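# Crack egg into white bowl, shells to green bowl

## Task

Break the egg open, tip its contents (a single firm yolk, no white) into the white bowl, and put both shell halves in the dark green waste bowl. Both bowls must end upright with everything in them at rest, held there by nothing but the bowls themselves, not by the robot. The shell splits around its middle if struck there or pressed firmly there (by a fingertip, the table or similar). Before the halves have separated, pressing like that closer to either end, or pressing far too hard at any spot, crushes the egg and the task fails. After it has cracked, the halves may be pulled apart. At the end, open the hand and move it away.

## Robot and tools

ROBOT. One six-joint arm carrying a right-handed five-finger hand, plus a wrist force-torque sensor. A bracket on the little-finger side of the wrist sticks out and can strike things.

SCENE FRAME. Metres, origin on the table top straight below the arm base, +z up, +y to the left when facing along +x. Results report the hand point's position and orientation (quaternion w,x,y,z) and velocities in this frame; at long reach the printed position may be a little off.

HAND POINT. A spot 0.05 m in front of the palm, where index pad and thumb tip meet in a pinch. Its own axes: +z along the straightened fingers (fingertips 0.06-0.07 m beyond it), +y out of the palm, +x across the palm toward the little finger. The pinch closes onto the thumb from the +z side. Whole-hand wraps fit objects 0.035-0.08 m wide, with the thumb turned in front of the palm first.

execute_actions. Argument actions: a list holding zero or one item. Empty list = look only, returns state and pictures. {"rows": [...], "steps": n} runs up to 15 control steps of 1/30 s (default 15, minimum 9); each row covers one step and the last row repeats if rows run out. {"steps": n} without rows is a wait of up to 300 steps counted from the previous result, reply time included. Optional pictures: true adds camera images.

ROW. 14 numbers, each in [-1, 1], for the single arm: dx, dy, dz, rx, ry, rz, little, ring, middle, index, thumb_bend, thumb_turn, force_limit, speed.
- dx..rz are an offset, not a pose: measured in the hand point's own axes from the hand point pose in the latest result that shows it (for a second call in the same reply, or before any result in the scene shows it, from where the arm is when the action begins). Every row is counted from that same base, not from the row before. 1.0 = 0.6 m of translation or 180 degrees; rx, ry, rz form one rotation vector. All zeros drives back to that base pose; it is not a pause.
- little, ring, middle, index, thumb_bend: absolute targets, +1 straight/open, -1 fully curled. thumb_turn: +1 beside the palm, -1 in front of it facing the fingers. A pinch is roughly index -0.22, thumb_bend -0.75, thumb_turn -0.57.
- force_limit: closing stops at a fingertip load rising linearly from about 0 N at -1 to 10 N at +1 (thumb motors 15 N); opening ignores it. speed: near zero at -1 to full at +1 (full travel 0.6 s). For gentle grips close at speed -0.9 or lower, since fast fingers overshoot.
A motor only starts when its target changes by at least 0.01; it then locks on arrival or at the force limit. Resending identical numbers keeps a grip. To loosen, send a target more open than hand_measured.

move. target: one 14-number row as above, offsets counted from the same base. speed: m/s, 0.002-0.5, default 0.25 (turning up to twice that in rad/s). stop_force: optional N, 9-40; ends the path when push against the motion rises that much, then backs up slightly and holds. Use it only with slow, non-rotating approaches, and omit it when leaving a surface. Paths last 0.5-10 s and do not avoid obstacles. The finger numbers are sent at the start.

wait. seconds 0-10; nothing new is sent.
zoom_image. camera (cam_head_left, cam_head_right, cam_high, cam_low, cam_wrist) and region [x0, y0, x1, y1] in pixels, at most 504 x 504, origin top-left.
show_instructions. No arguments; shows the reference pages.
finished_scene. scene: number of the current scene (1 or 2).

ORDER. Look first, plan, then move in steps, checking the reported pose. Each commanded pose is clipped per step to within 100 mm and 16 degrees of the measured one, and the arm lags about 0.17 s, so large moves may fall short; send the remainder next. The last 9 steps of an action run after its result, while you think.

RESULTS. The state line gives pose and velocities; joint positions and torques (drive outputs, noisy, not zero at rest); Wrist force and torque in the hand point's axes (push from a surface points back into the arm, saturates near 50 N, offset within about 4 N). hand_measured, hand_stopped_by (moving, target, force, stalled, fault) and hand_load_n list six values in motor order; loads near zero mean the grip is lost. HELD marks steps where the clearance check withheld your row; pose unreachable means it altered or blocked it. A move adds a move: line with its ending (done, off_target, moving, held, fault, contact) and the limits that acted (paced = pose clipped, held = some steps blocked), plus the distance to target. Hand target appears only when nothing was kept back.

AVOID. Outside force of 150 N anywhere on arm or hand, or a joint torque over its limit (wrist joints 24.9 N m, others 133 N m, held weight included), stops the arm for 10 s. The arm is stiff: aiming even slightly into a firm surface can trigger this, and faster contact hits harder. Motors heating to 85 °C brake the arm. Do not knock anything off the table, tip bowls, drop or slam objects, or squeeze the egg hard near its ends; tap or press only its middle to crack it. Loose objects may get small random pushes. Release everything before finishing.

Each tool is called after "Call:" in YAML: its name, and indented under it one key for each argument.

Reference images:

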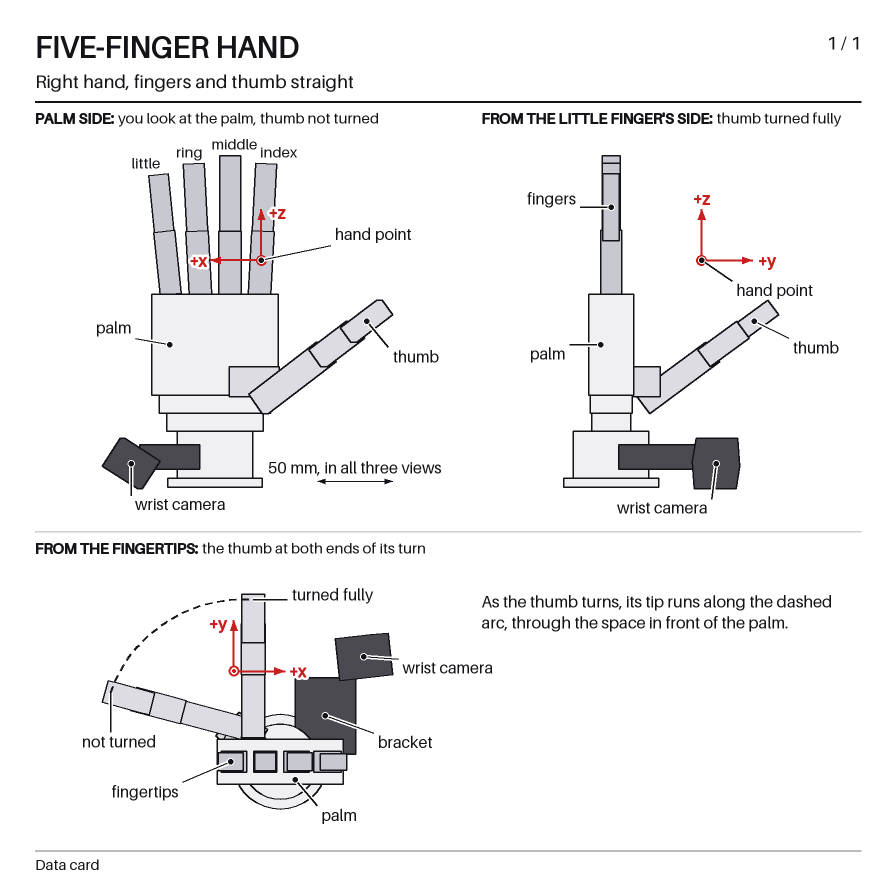

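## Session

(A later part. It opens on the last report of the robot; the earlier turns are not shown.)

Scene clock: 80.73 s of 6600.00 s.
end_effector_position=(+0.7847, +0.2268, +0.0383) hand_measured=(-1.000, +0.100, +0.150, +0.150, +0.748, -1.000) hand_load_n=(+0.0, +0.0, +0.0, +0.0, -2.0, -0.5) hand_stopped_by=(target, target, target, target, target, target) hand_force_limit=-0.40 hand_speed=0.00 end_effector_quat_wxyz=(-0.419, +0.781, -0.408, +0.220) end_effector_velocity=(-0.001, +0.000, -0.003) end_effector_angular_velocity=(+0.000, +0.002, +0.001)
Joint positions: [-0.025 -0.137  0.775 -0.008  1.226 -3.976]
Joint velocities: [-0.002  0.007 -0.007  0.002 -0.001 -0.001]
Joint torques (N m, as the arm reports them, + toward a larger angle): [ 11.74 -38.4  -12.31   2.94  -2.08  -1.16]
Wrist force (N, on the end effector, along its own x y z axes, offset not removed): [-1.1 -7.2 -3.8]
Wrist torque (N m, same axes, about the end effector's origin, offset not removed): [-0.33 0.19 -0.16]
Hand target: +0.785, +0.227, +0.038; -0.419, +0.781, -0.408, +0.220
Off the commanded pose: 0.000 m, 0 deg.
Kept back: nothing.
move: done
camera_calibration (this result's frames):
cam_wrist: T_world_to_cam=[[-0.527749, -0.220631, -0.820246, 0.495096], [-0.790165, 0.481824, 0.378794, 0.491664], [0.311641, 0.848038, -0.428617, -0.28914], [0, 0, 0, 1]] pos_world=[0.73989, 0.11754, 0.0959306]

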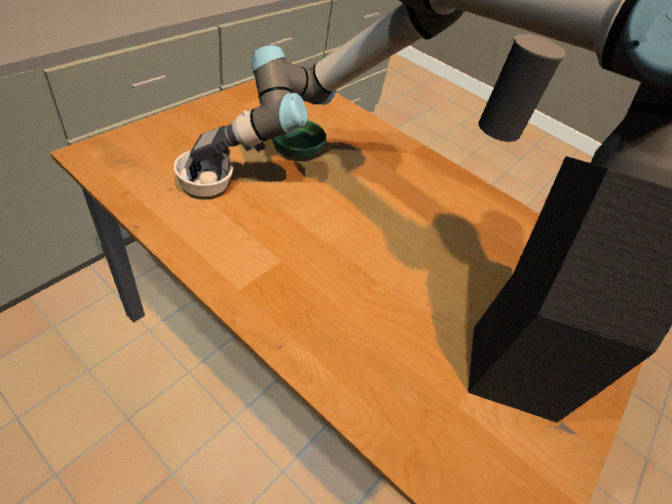

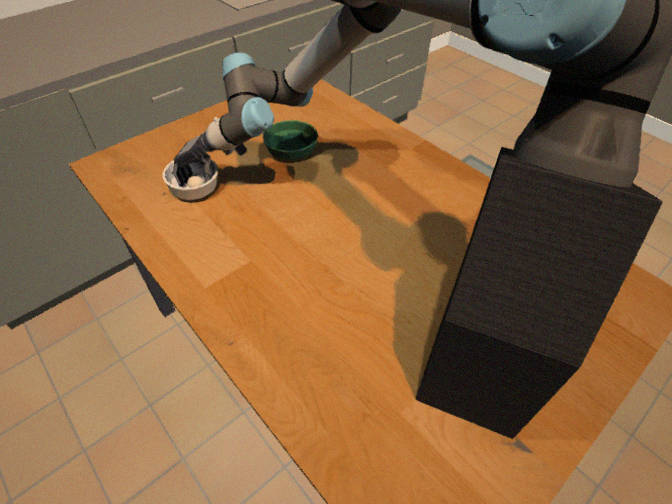

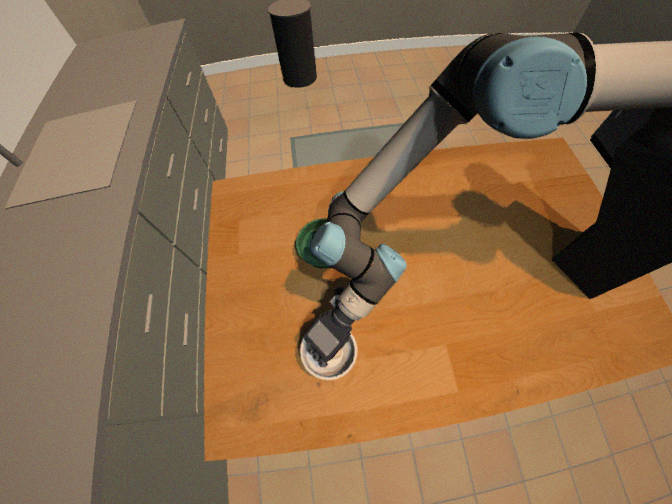

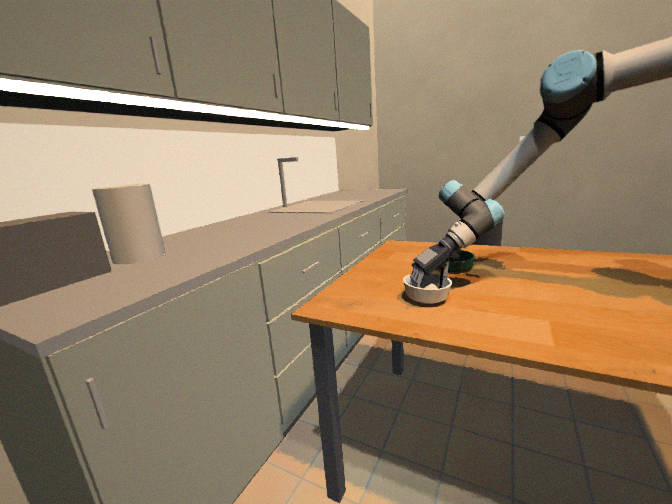

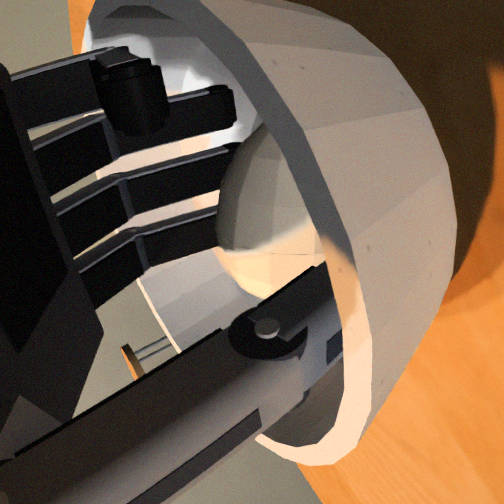

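Call:
move:
  target: [0,0,0,0,0,0,-1,0.1,-0.3,-0.3,0.3,-1,-0.3,-0.9]

Call:
move:
  target: [0,-0.045,-0.01,0,0,0,-1,0.1,-0.3,-0.3,0.3,-1,-0.3,-0.9]
  speed: 0.03

Call:
move:
  target: [0,0,0,0,0,0,-1,-0.5,-0.25,-0.25,0.3,-1,0.4,-0.9]

Call:
zoom_image:
  camera: "cam_head_left"
  region: [160, 130, 250, 200]

Scene clock: 83.60 s of 6600.00 s.
end_effector_position=(+0.7847, +0.2268, +0.0383) hand_measured=(-1.000, +0.100, -0.058, -0.104, +0.616, -1.000) hand_load_n=(+0.0, +0.0, +2.5, +4.5, +7.5, +0.0) hand_stopped_by=(target, target, force, force, force, target) hand_force_limit=-0.30 hand_speed=-0.90 end_effector_quat_wxyz=(-0.419, +0.781, -0.408, +0.220) end_effector_velocity=(+0.000, +0.000, -0.000) end_effector_angular_velocity=(-0.000, -0.000, -0.000)
Joint positions: [-0.025 -0.137  0.775 -0.008  1.226 -3.976]
Joint velocities: [ 0.     0.    -0.001 -0.     0.     0.   ]
Joint torques (N m, as the arm reports them, + toward a larger angle): [ 41.17 -57.51  -4.31  -0.12  -0.17   1.73]
Wrist force (N, on the end effector, along its own x y z axes, offset not removed): [-2.0 1.9 -4.5]
Wrist torque (N m, same axes, about the end effector's origin, offset not removed): [0.27 0.64 -0.08]
Hand target: +0.785, +0.227, +0.038; -0.419, +0.781, -0.408, +0.220
Off the commanded pose: 0.000 m, 0 deg.
Kept back: nothing.
move: done
camera_calibration (this result's frames):
cam_wrist: T_world_to_cam=[[-0.527762, -0.220635, -0.820236, 0.495099], [-0.790158, 0.481829, 0.378802, 0.491653], [0.311637, 0.848034, -0.428628, -0.289136], [0, 0, 0, 1]] pos_world=[0.739884, 0.11754, 0.0959274]

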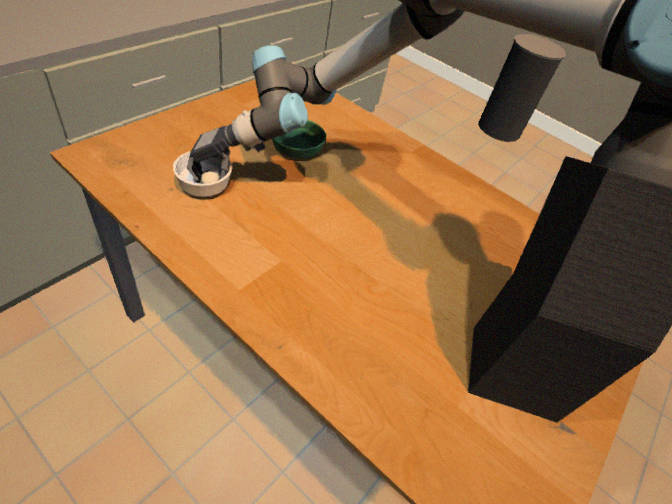

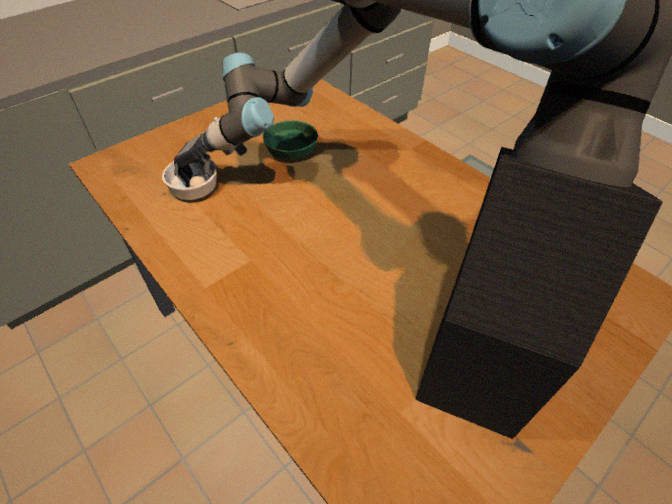

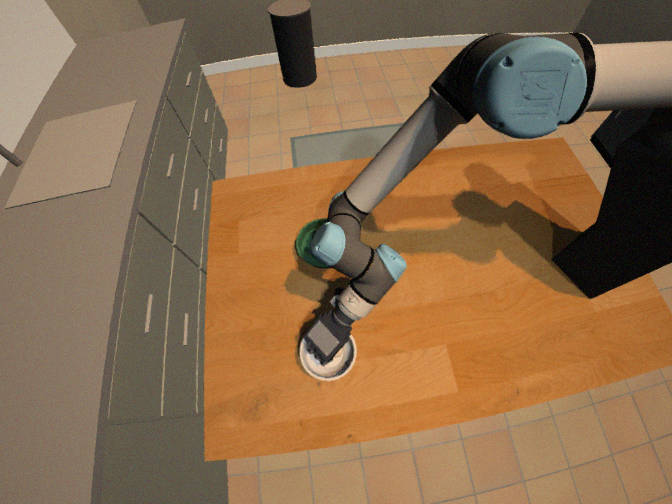

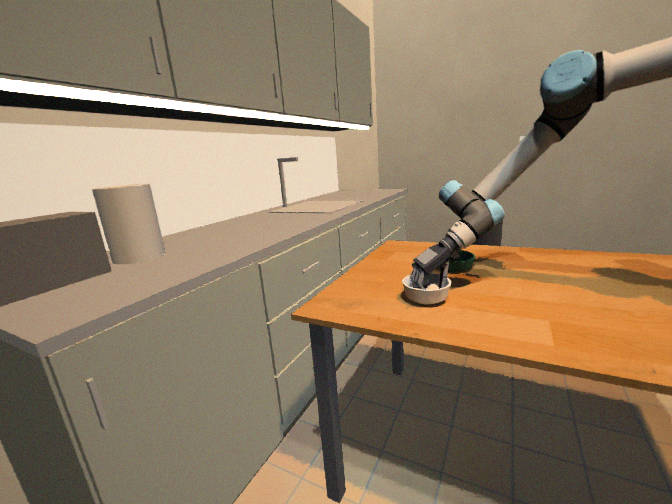

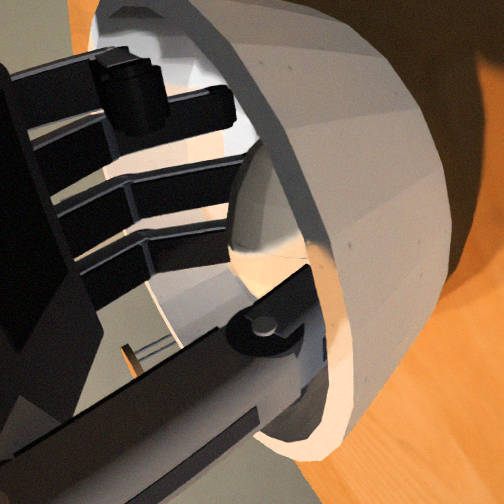

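Scene clock: 84.87 s of 6600.00 s.
end_effector_position=(+0.7927, +0.2324, +0.0639) hand_measured=(-1.000, +0.100, -0.058, -0.104, +0.616, -1.000) hand_load_n=(+0.0, +0.0, +2.5, +4.5, +7.5, +0.0) hand_stopped_by=(target, target, force, force, force, target) hand_force_limit=-0.30 hand_speed=-0.90 end_effector_quat_wxyz=(-0.419, +0.781, -0.408, +0.220) end_effector_velocity=(+0.001, -0.000, +0.003) end_effector_angular_velocity=(-0.001, -0.000, -0.001)
Joint positions: [-0.    -0.171  0.782  0.013  1.246 -3.961]
Joint velocities: [ 0.002 -0.004 -0.     0.002  0.003  0.002]
Joint torques (N m, as the arm reports them, + toward a larger angle): [ 40.75 -59.26  -4.27   2.6    1.32   2.02]
Wrist force (N, on the end effector, along its own x y z axes, offset not removed): [2.9 6.1 1.5]
Wrist torque (N m, same axes, about the end effector's origin, offset not removed): [0.51 -0.47 0.26]
Hand target: +0.793, +0.232, +0.064; -0.419, +0.781, -0.408, +0.220
Off the commanded pose: 0.000 m, 0 deg.
Kept back: nothing.
move: done
camera_calibration (this result's frames):
cam_wrist: T_world_to_cam=[[-0.52775, -0.220601, -0.820253, 0.521558], [-0.790157, 0.481831, 0.378802, 0.48564], [0.311659, 0.848041, -0.428596, -0.285463], [0, 0, 0, 1]] pos_world=[0.747952, 0.123144, 0.1215]

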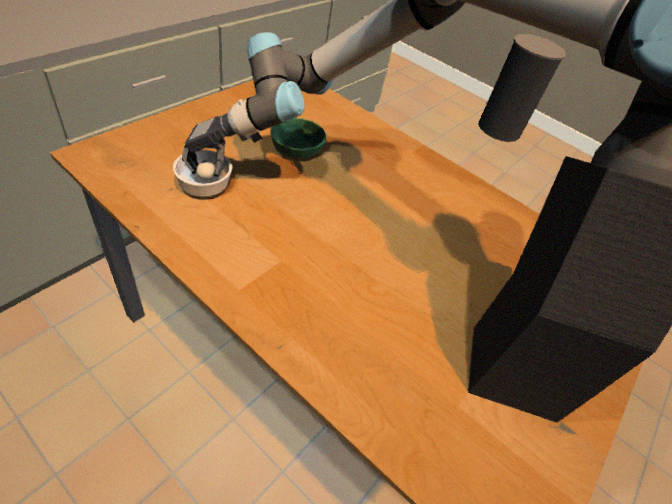

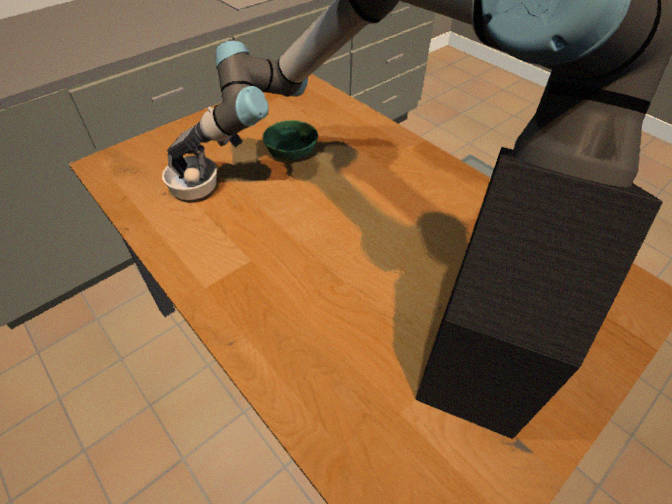

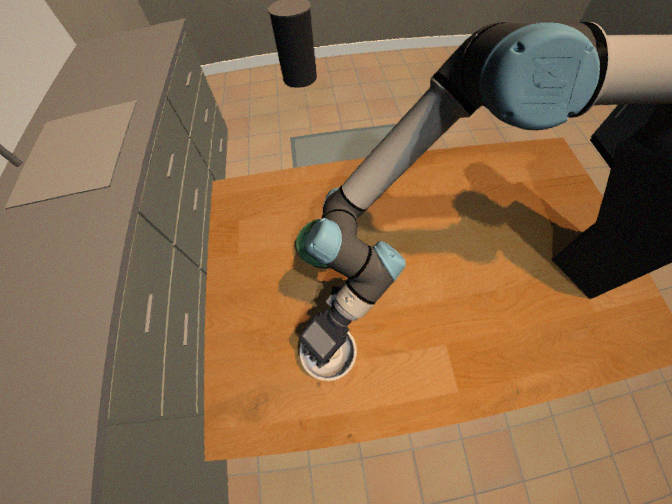

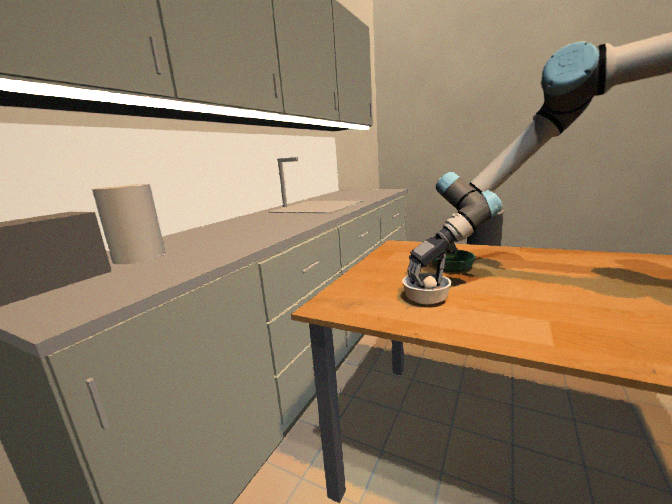

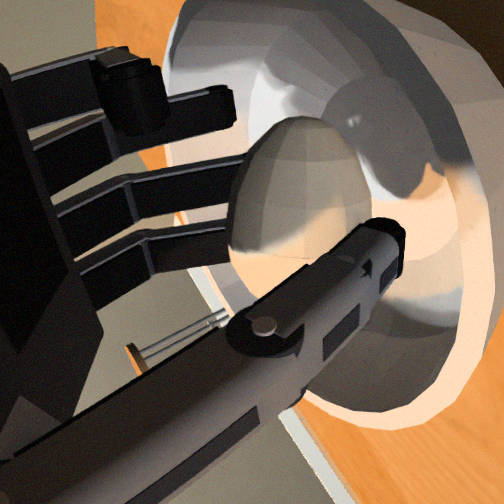

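Scene clock: 87.50 s of 6600.00 s.
end_effector_position=(+0.7927, +0.2324, +0.0639) hand_measured=(-1.000, -0.298, -0.090, -0.130, +0.622, -1.000) hand_load_n=(+0.0, +7.0, +3.5, +4.5, +18.0, +8.0) hand_stopped_by=(target, force, force, force, force, target) hand_force_limit=0.40 hand_speed=-0.90 end_effector_quat_wxyz=(-0.419, +0.781, -0.408, +0.220) end_effector_velocity=(-0.001, +0.000, -0.000) end_effector_angular_velocity=(+0.000, +0.002, +0.000)
Joint positions: [-0.    -0.171  0.782  0.013  1.246 -3.961]
Joint velocities: [-0.     0.     0.001  0.001  0.001  0.   ]
Joint torques (N m, as the arm reports them, + toward a larger angle): [ 15.47 -44.21 -12.03  -0.43  -3.15  -1.25]
Wrist force (N, on the end effector, along its own x y z axes, offset not removed): [2.3 0.0 0.3]
Wrist torque (N m, same axes, about the end effector's origin, offset not removed): [-0.18 -0.23 0.24]
Hand target: +0.793, +0.232, +0.064; -0.419, +0.781, -0.408, +0.220
Off the commanded pose: 0.000 m, 0 deg.
Kept back: nothing.
move: done
camera_calibration (this result's frames):
cam_wrist: T_world_to_cam=[[-0.52776, -0.220602, -0.820246, 0.521558], [-0.790155, 0.481824, 0.378814, 0.485632], [0.311647, 0.848045, -0.428598, -0.285456], [0, 0, 0, 1]] pos_world=[0.747944, 0.123147, 0.121496]

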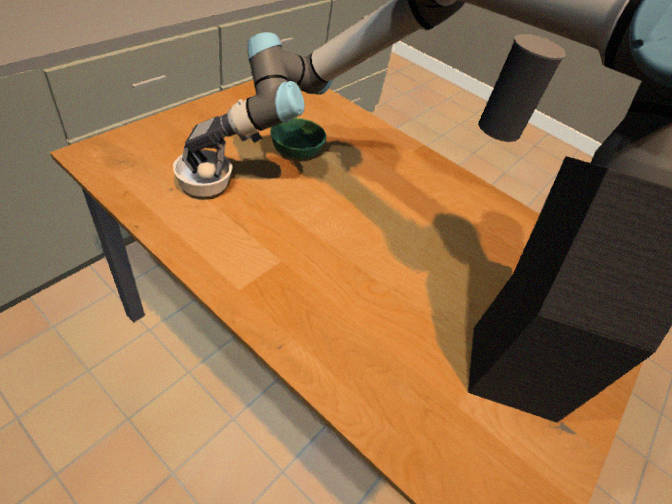

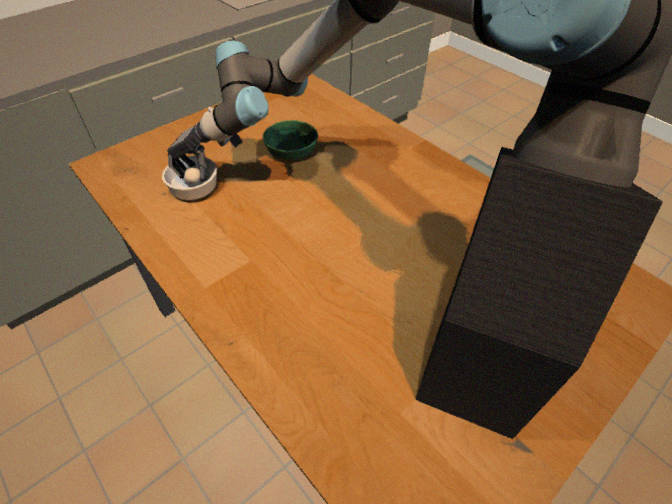

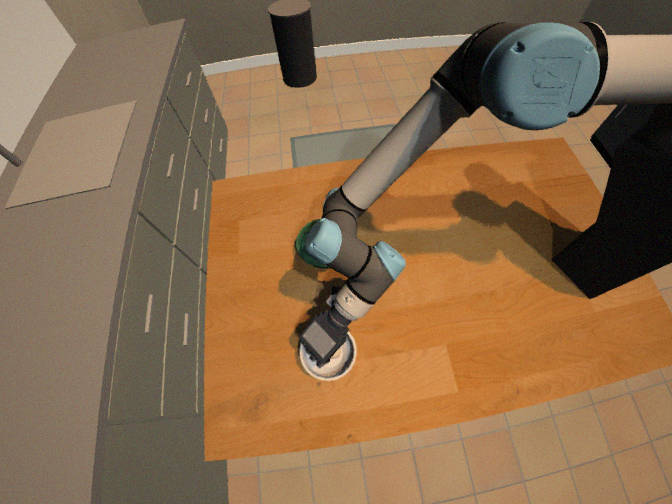

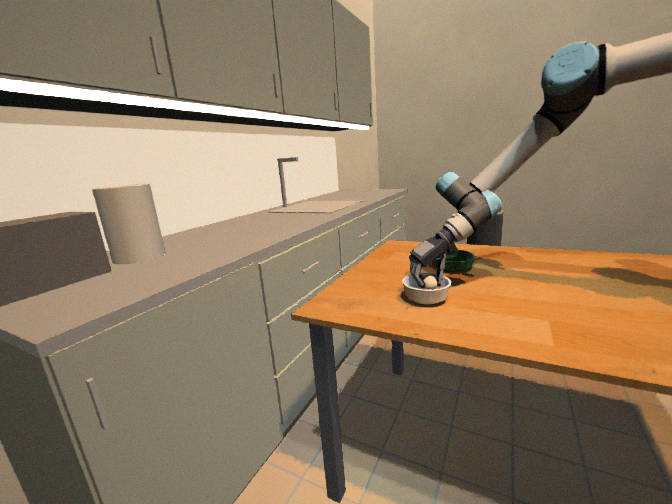

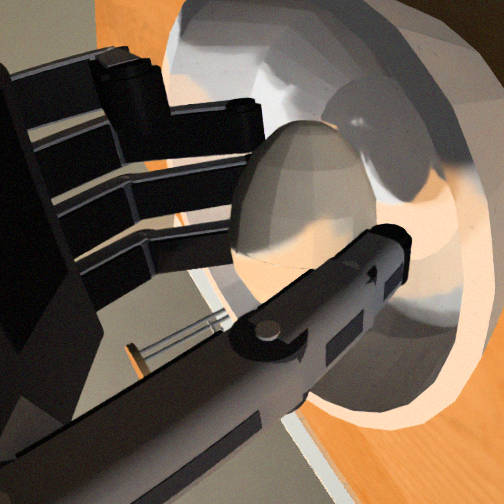

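Region (160, 130, 250, 200) of cam_head_left's 672x504 image, scaled by 5.600, with more detail than that image has.

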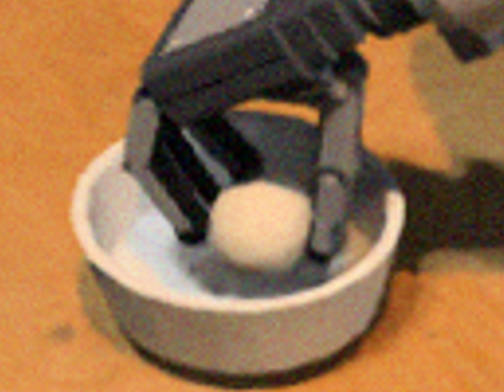

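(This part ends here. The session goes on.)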